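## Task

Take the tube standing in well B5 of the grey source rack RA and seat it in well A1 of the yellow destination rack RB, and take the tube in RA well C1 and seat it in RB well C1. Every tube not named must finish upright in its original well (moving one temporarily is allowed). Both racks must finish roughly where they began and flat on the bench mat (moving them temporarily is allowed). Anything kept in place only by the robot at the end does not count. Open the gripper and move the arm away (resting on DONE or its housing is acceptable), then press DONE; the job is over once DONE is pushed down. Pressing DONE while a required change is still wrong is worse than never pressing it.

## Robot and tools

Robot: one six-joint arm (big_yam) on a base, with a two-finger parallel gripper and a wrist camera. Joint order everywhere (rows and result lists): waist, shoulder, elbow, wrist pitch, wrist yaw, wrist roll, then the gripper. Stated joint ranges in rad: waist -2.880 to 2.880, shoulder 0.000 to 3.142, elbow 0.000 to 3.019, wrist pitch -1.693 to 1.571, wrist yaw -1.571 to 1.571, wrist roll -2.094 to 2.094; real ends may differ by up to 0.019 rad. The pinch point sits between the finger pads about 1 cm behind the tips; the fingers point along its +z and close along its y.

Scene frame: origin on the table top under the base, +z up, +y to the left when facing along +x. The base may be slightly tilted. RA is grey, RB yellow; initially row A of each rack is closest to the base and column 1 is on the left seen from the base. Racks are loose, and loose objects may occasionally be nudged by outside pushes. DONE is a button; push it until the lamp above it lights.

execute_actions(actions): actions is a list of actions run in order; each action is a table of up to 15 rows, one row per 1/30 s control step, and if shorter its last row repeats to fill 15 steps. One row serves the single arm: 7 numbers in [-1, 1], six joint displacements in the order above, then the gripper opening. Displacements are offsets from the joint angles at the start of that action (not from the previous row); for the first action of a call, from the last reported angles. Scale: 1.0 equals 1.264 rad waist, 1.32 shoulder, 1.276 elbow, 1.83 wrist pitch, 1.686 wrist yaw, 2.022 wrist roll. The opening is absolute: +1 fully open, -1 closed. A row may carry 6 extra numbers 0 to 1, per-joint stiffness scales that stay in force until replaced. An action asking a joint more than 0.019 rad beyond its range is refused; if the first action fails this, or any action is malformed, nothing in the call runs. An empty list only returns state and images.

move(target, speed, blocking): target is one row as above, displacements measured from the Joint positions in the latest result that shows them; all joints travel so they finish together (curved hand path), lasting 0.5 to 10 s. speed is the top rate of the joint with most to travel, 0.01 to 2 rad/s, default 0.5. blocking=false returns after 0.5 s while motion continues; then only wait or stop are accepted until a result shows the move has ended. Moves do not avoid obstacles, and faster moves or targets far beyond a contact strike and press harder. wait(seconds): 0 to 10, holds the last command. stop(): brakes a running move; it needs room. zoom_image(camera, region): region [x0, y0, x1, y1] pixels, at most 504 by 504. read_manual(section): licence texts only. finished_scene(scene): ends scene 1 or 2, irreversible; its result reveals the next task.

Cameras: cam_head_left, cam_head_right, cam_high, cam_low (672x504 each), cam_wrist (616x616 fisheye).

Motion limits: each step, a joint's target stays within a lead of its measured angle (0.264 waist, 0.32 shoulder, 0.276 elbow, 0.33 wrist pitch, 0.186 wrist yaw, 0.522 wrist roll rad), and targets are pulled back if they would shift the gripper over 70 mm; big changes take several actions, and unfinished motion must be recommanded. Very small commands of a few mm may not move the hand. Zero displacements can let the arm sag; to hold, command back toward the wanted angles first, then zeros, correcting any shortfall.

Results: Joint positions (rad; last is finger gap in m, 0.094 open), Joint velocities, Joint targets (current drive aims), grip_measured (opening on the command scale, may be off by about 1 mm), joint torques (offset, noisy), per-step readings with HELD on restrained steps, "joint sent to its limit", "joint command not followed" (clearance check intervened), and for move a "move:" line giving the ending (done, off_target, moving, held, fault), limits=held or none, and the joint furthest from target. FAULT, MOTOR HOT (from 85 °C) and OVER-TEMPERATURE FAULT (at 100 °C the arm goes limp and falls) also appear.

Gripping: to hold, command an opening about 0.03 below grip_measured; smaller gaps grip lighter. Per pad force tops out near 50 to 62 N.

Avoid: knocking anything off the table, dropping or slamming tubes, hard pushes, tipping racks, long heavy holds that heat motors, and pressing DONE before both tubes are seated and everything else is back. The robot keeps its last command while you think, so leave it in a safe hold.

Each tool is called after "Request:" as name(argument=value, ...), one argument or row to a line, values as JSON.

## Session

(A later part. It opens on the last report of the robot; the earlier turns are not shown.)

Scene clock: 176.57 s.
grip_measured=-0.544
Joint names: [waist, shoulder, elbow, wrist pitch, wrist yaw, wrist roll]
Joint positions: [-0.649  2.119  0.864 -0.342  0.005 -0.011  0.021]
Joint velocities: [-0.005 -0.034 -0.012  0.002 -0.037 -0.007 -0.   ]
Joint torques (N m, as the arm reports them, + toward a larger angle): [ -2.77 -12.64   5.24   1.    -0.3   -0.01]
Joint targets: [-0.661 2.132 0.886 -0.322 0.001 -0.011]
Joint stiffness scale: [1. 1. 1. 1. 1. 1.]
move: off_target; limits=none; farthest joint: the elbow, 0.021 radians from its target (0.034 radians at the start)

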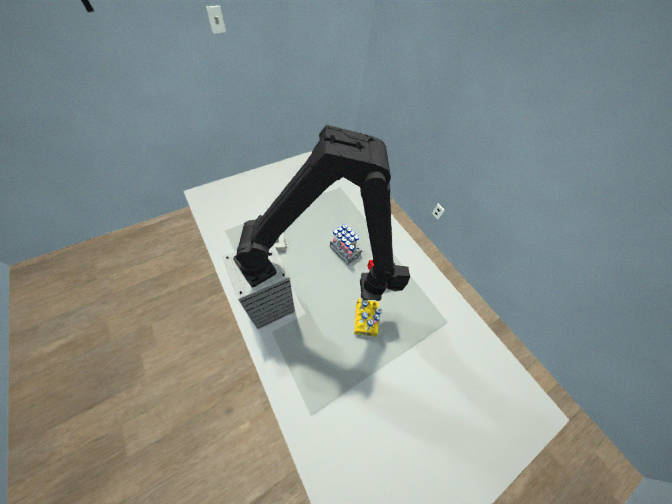

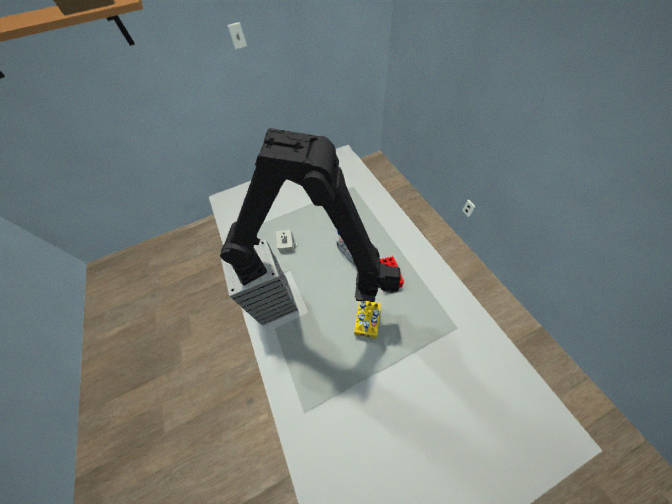

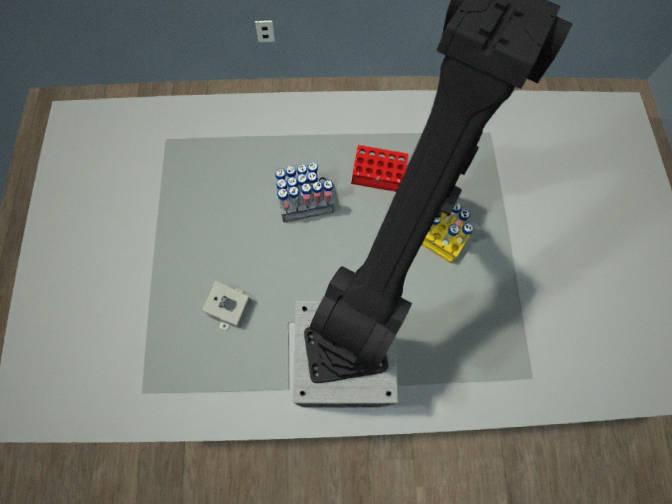

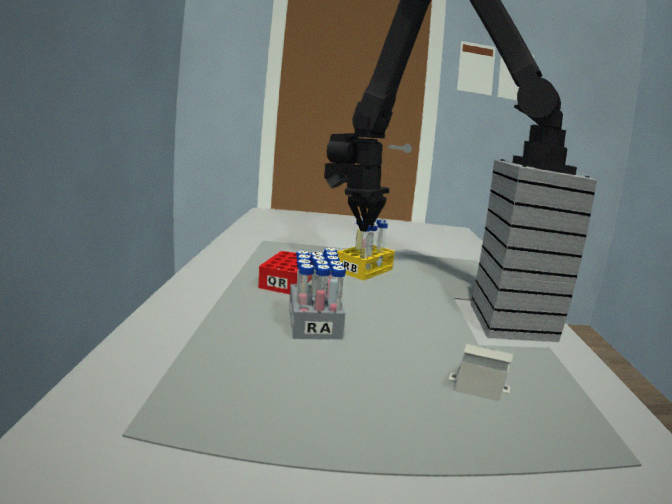

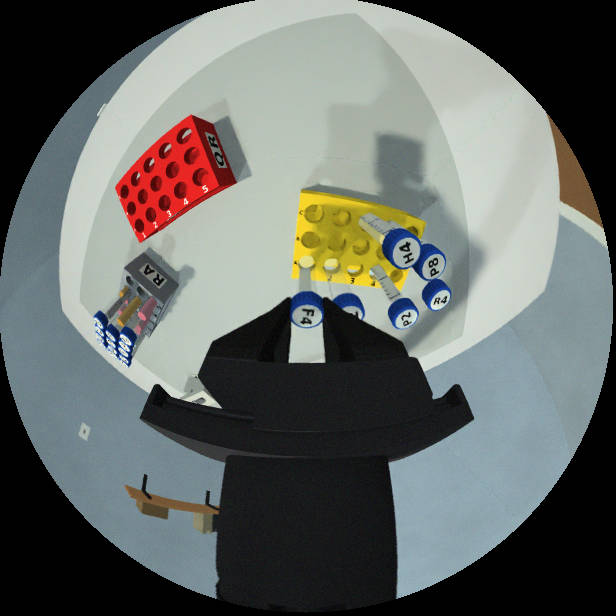

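Request:
move(
  target=[-0.01,0.022,0.017,0.016,0,0,-0.6],
  speed=0.03,
)

Request:
move(
  target=[0,0,0.01,0,0,0,-0.45],
)

Request:
move(
  target=[0,-0.09,0.01,-0.07,0,0,-0.45],
  speed=0.15,
)

Scene clock: 183.67 s.
grip_measured=-0.544
Joint names: [waist, shoulder, elbow, wrist pitch, wrist yaw, wrist roll]
Joint positions: [-0.649  2.128  0.866 -0.334  0.005 -0.011  0.021]
Joint velocities: [-0.005  0.005 -0.002  0.007 -0.007 -0.066 -0.001]
Joint torques (N m, as the arm reports them, + toward a larger angle): [ -3.28 -11.8    5.13   1.02  -0.15  -0.01]
Joint targets: [-0.662 2.148 0.886 -0.313 0.004 -0.011]
Joint stiffness scale: [1. 1. 1. 1. 1. 1.]
move: off_target; limits=none; farthest joint: the wrist pitch, 0.021 radians from its target (0.029 radians at the start)

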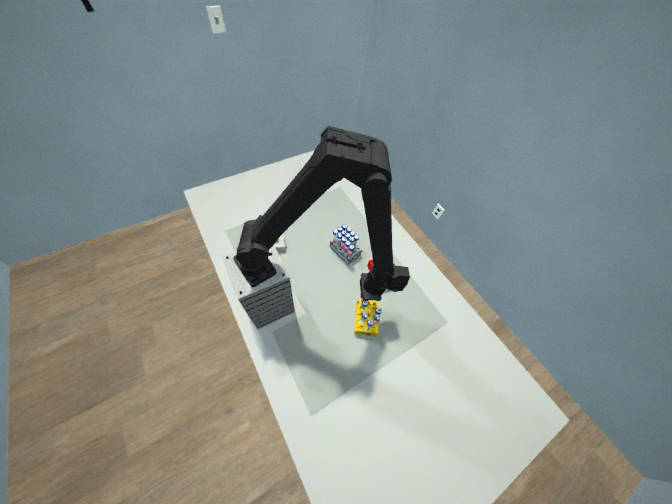

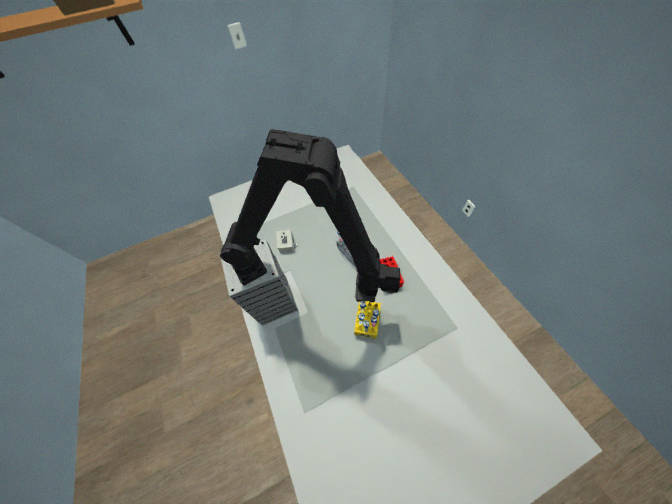

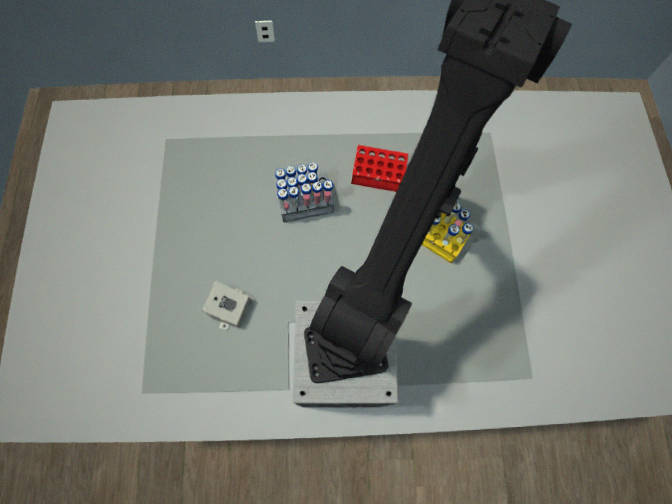

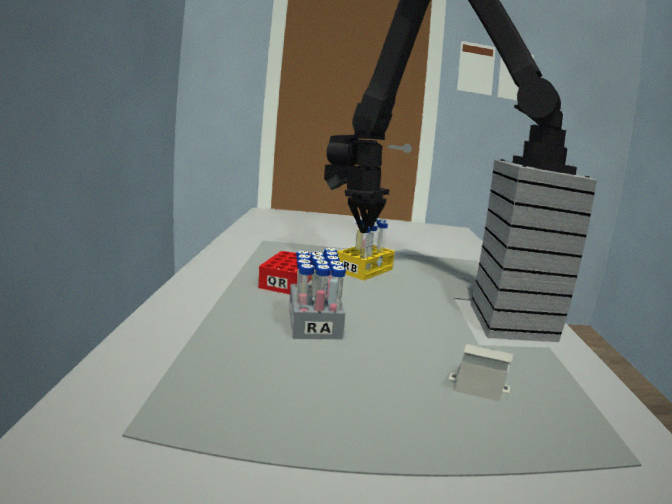

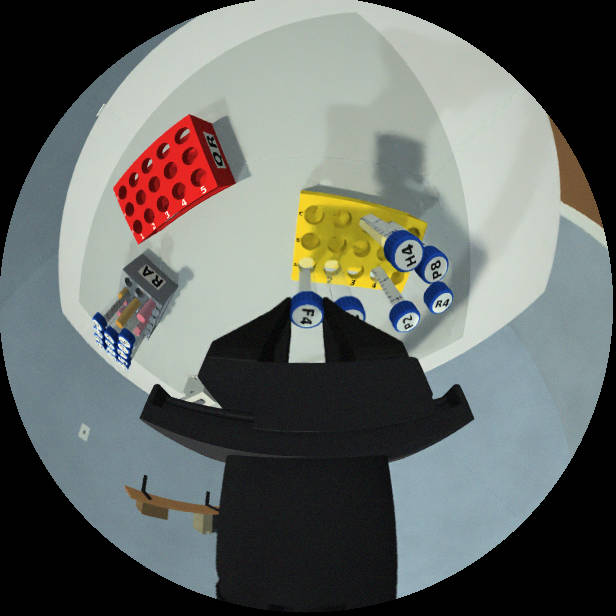

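Scene clock: 184.37 s.
grip_measured=-0.451
Joint names: [waist, shoulder, elbow, wrist pitch, wrist yaw, wrist roll]
Joint positions: [-0.649  2.128  0.866 -0.334  0.005 -0.011  0.026]
Joint velocities: [-0.005  0.005  0.007  0.002 -0.007 -0.037 -0.001]
Joint torques (N m, as the arm reports them, + toward a larger angle): [ -2.03 -14.03   4.17   0.34  -0.14  -0.01]
Joint targets: [-0.649 2.128 0.879 -0.334 0.005 -0.011]
Joint stiffness scale: [1. 1. 1. 1. 1. 1.]
move: done; limits=none; farthest joint: the elbow, 0.013 radians from its target (0.013 radians at the start)

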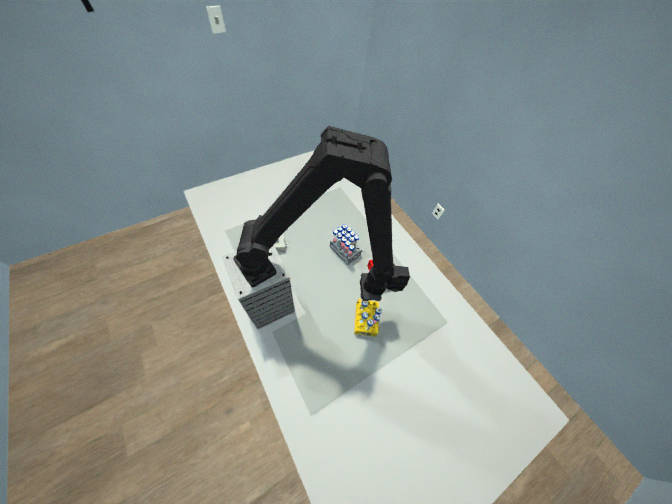

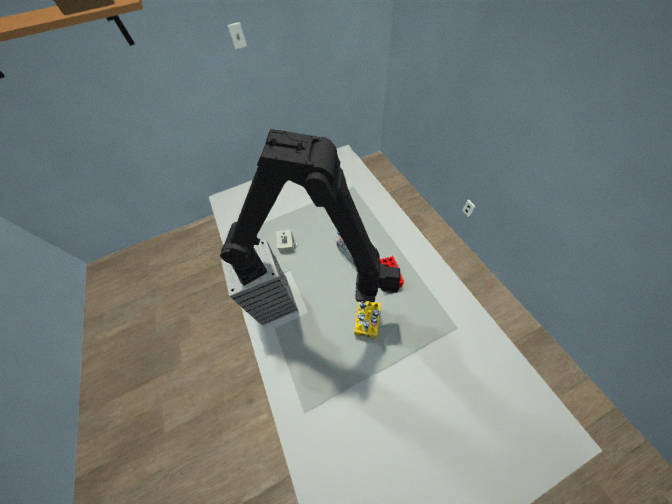

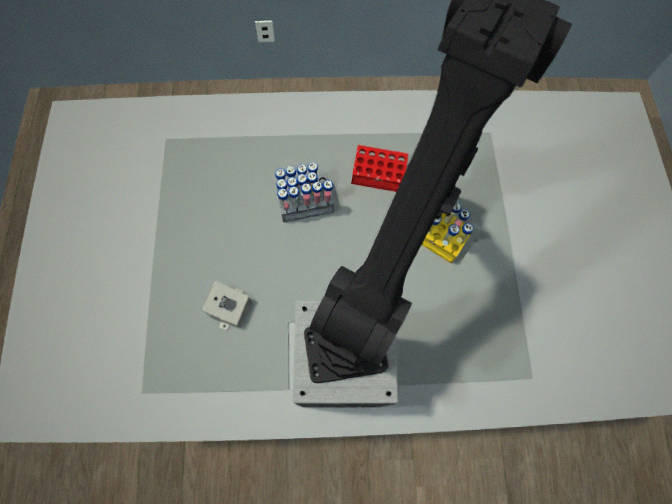

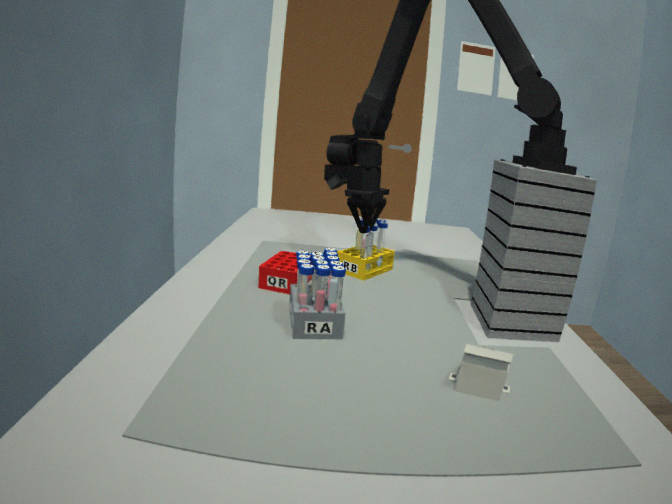

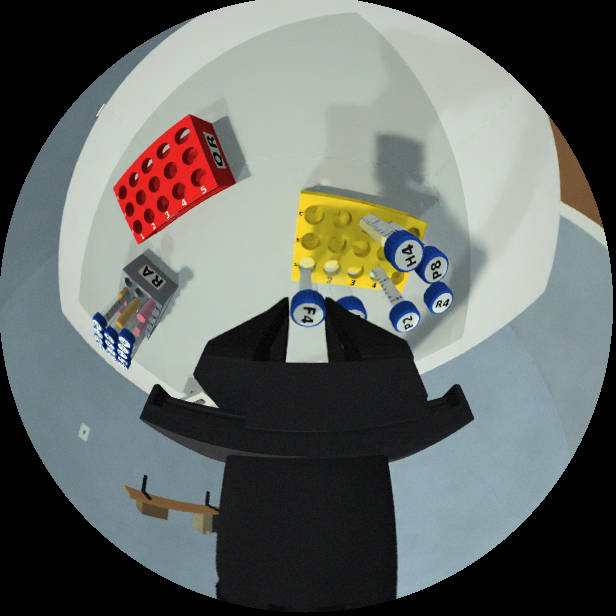

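Scene clock: 185.60 s.
grip_measured=-0.451
Joint names: [waist, shoulder, elbow, wrist pitch, wrist yaw, wrist roll]
Joint positions: [-0.649  2.021  0.866 -0.446  0.005 -0.011  0.026]
Joint velocities: [-0.005 -0.005 -0.002  0.007 -0.007 -0.007  0.001]
Joint torques (N m, as the arm reports them, + toward a larger angle): [ -2.3  -14.65   5.33  -0.3   -0.12  -0.05]
Joint targets: [-0.649 2.010 0.879 -0.462 0.005 -0.011]
Joint stiffness scale: [1. 1. 1. 1. 1. 1.]
move: done; limits=none; farthest joint: the wrist pitch, 0.017 radians from its target (0.128 radians at the start)

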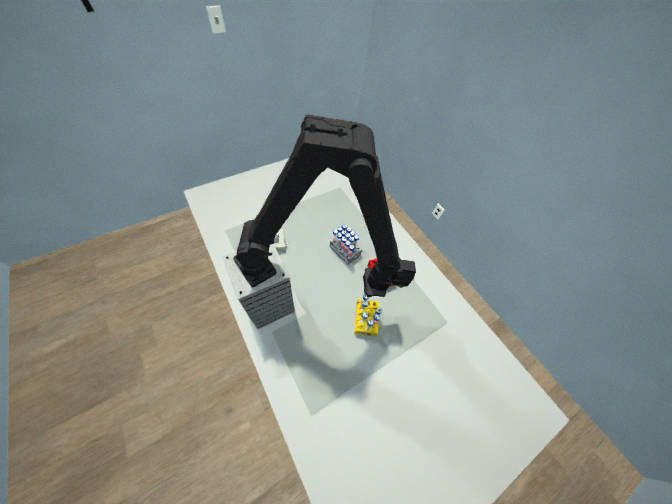

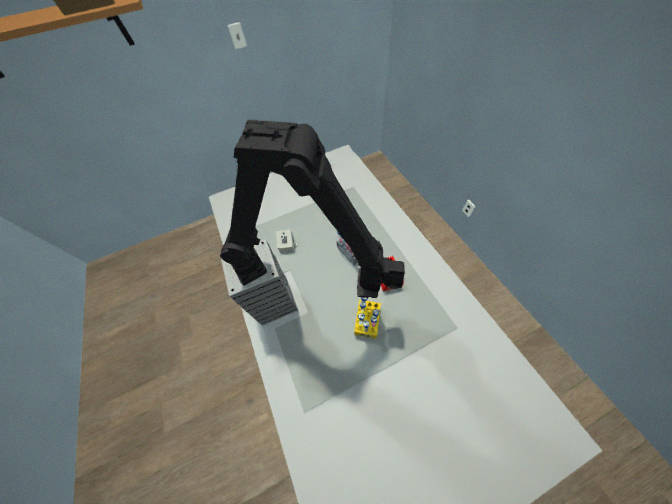

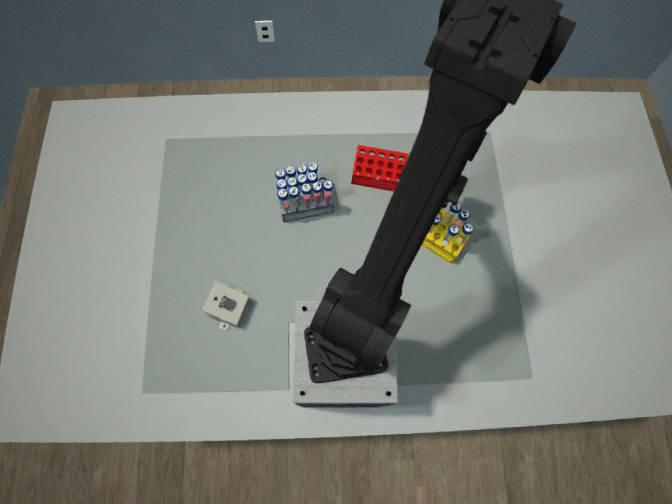

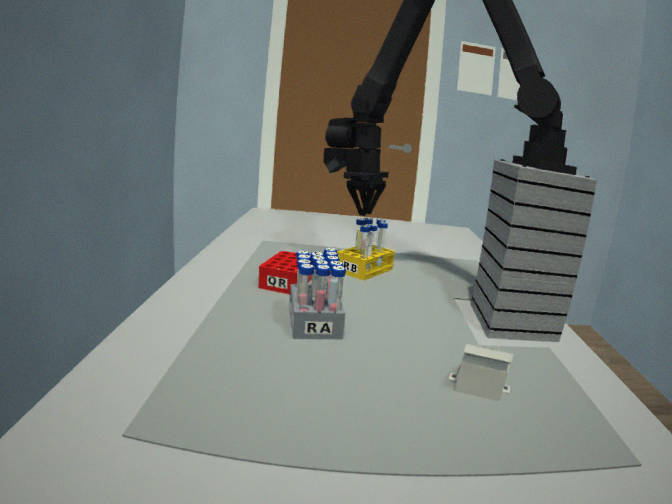

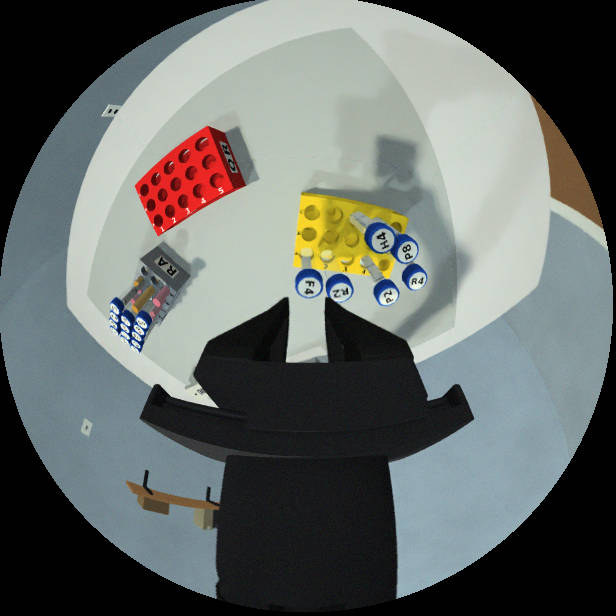

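Request:
move(
  target=[0.655,0.068,0.152,-0.05,0,0,-0.45],
  speed=0.6,
)

Request:
zoom_image(
  camera="cam_wrist",
  region=[150,150,450,350],
)

Scene clock: 191.20 s.
grip_measured=-0.451
Joint names: [waist, shoulder, elbow, wrist pitch, wrist yaw, wrist roll]
Joint positions: [ 0.189  2.095  1.036 -0.521  0.005 -0.011  0.026]
Joint velocities: [-0.005 -0.005  0.002  0.007 -0.081  0.066 -0.   ]
Joint torques (N m, as the arm reports them, + toward a larger angle): [ -2.32 -14.09   7.11   0.09  -0.1    0.  ]
Joint targets: [0.179 2.111 1.060 -0.537 0.005 -0.011]
Joint stiffness scale: [1. 1. 1. 1. 1. 1.]
move: off_target; limits=none; farthest joint: the elbow, 0.024 radians from its target (0.194 radians at the start)

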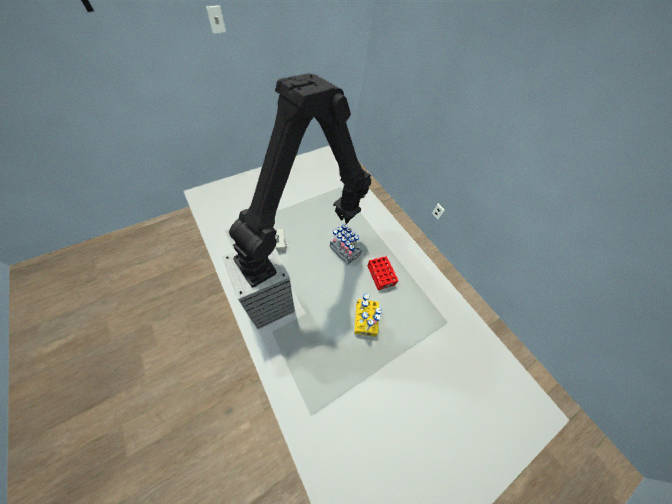

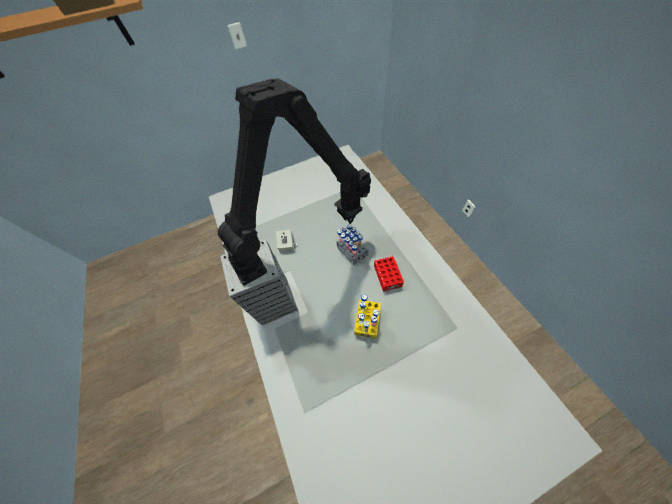

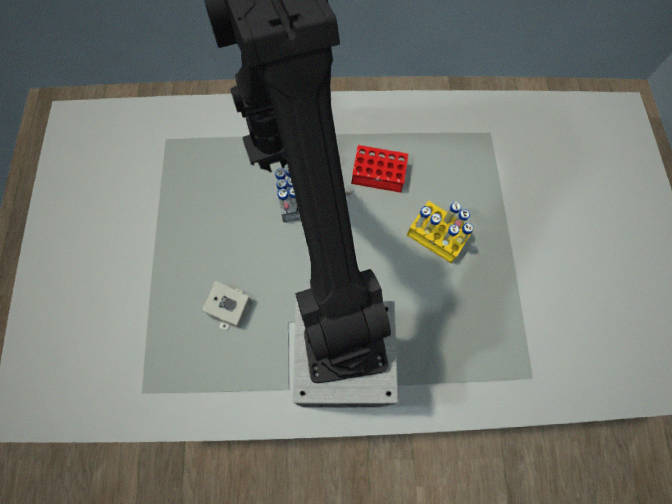

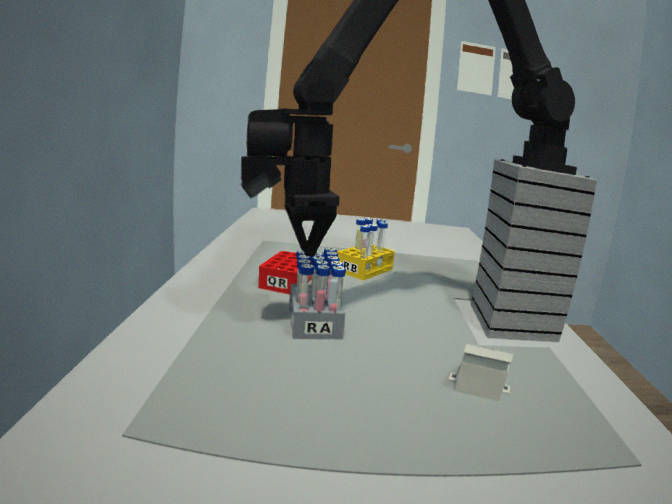

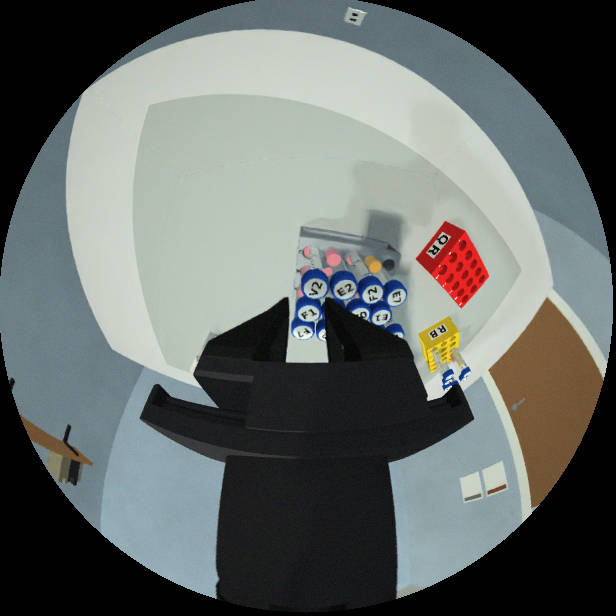

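Region (150, 150, 450, 350) of cam_wrist's 616x616 image, scaled by 1.680, with more detail than that image has.

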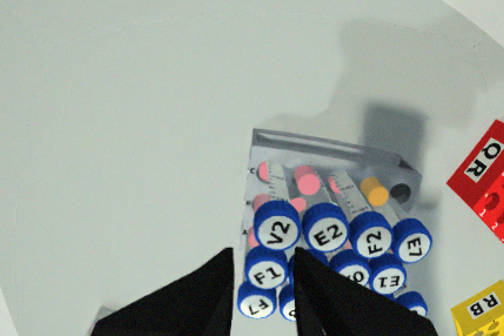

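Request:
move(
  target=[-0.022,0.01,0.018,0,0,0,-0.45],
  speed=0.05,
)

Request:
move(
  target=[-0.008,0.078,0.015,0.057,0,0,-0.45],
  speed=0.05,
)

Request:
zoom_image(
  camera="cam_wrist",
  region=[150,150,450,350],
)

Scene clock: 199.90 s.
grip_measured=-0.451
Joint names: [waist, shoulder, elbow, wrist pitch, wrist yaw, wrist roll]
Joint positions: [ 0.173  2.095  1.036 -0.521  0.005 -0.011  0.026]
Joint velocities: [-0.015 -0.005 -0.012  0.002 -0.022  0.037  0.   ]
Joint torques (N m, as the arm reports them, + toward a larger angle): [ -3.33 -14.19   7.14   0.43  -0.13   0.01]
Joint targets: [0.161 2.108 1.059 -0.521 0.005 -0.011]
Joint stiffness scale: [1. 1. 1. 1. 1. 1.]
move: off_target; limits=none; farthest joint: the elbow, 0.023 radians from its target (0.023 radians at the start)

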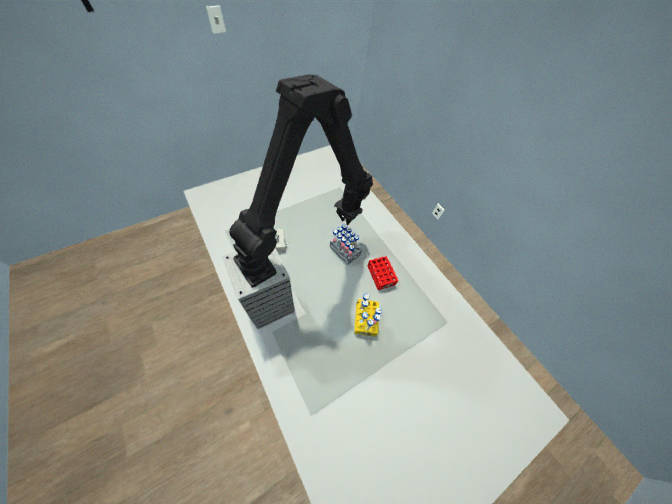

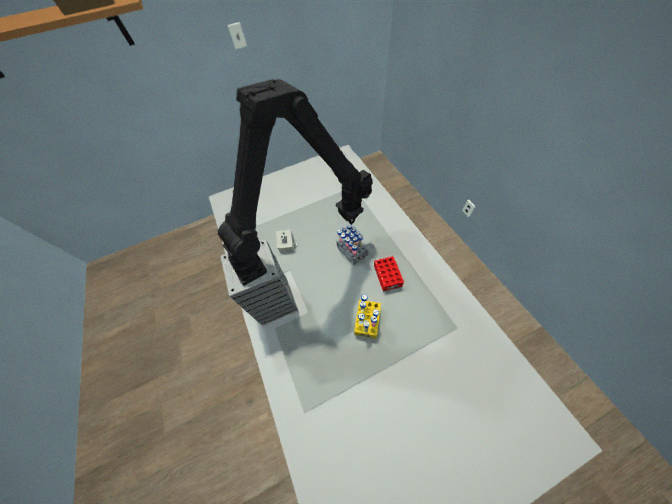

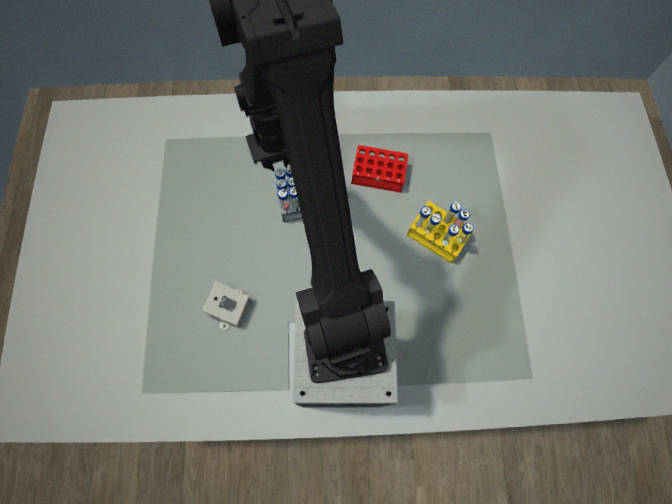

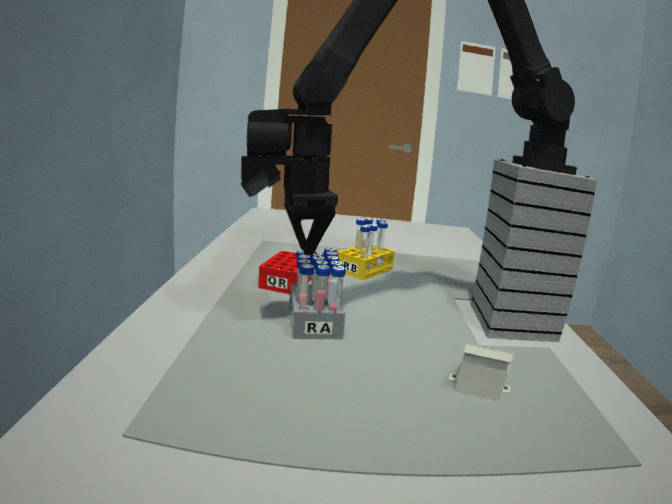

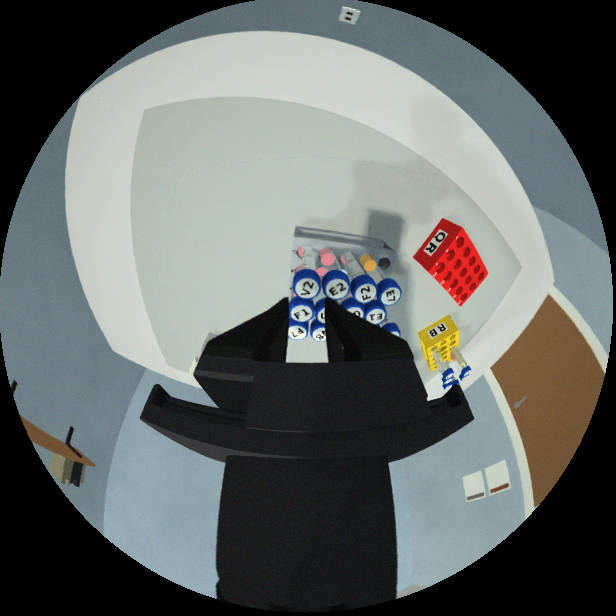

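Scene clock: 202.20 s.
grip_measured=-0.451
Joint names: [waist, shoulder, elbow, wrist pitch, wrist yaw, wrist roll]
Joint positions: [ 0.173  2.152  1.036 -0.447  0.005 -0.011  0.026]
Joint velocities: [-0.015 -0.024  0.002 -0.002 -0.081  0.037  0.001]
Joint torques (N m, as the arm reports them, + toward a larger angle): [ -2.88 -11.62   6.29   1.56  -0.14   0.01]
Joint targets: [0.163 2.198 1.055 -0.416 0.005 -0.011]
Joint stiffness scale: [1. 1. 1. 1. 1. 1.]
move: off_target; limits=none; farthest joint: the shoulder, 0.046 radians from its target (0.103 radians at the start)

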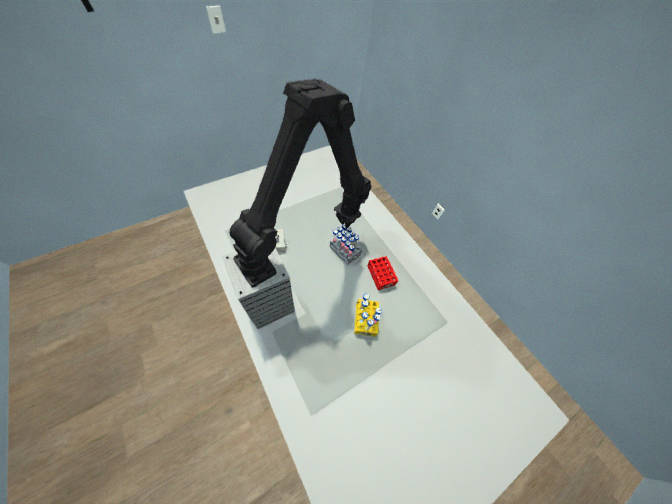

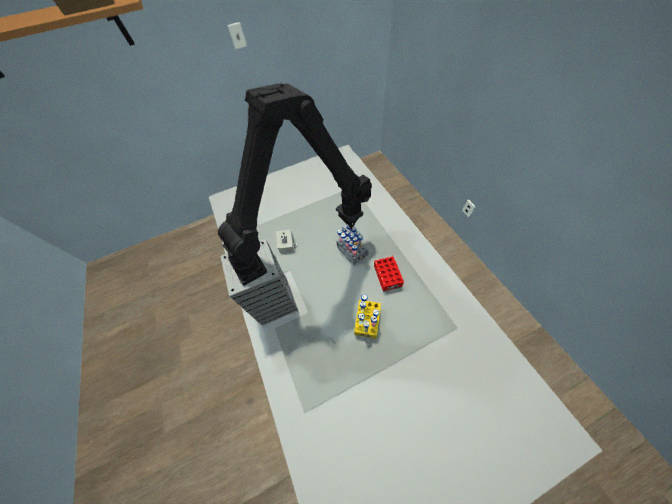

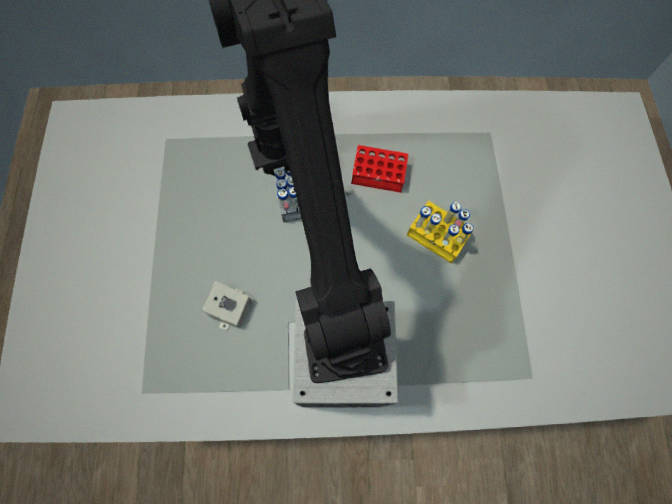

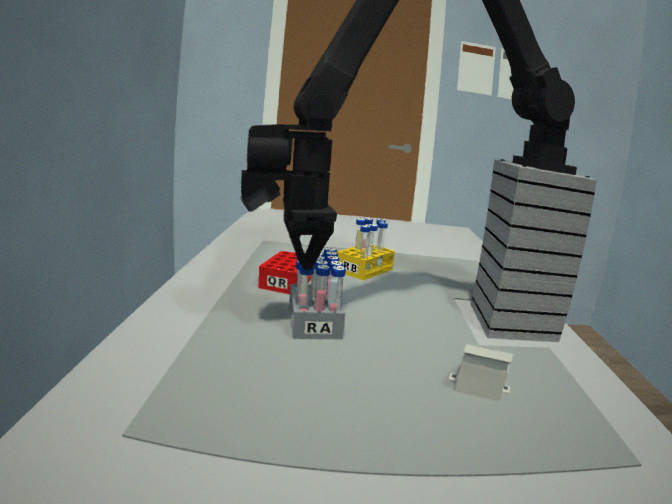

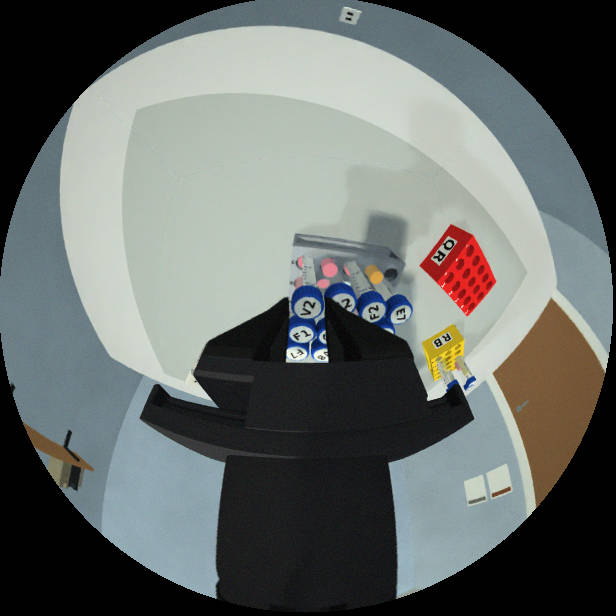

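Region (150, 150, 450, 350) of cam_wrist's 616x616 image, scaled by 1.680, with more detail than that image has.

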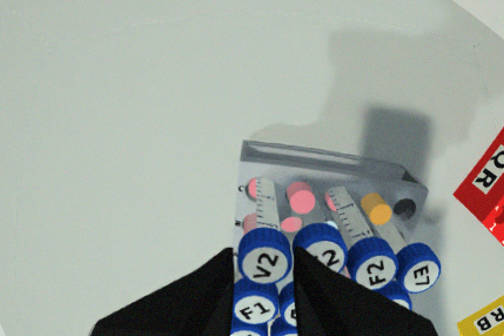

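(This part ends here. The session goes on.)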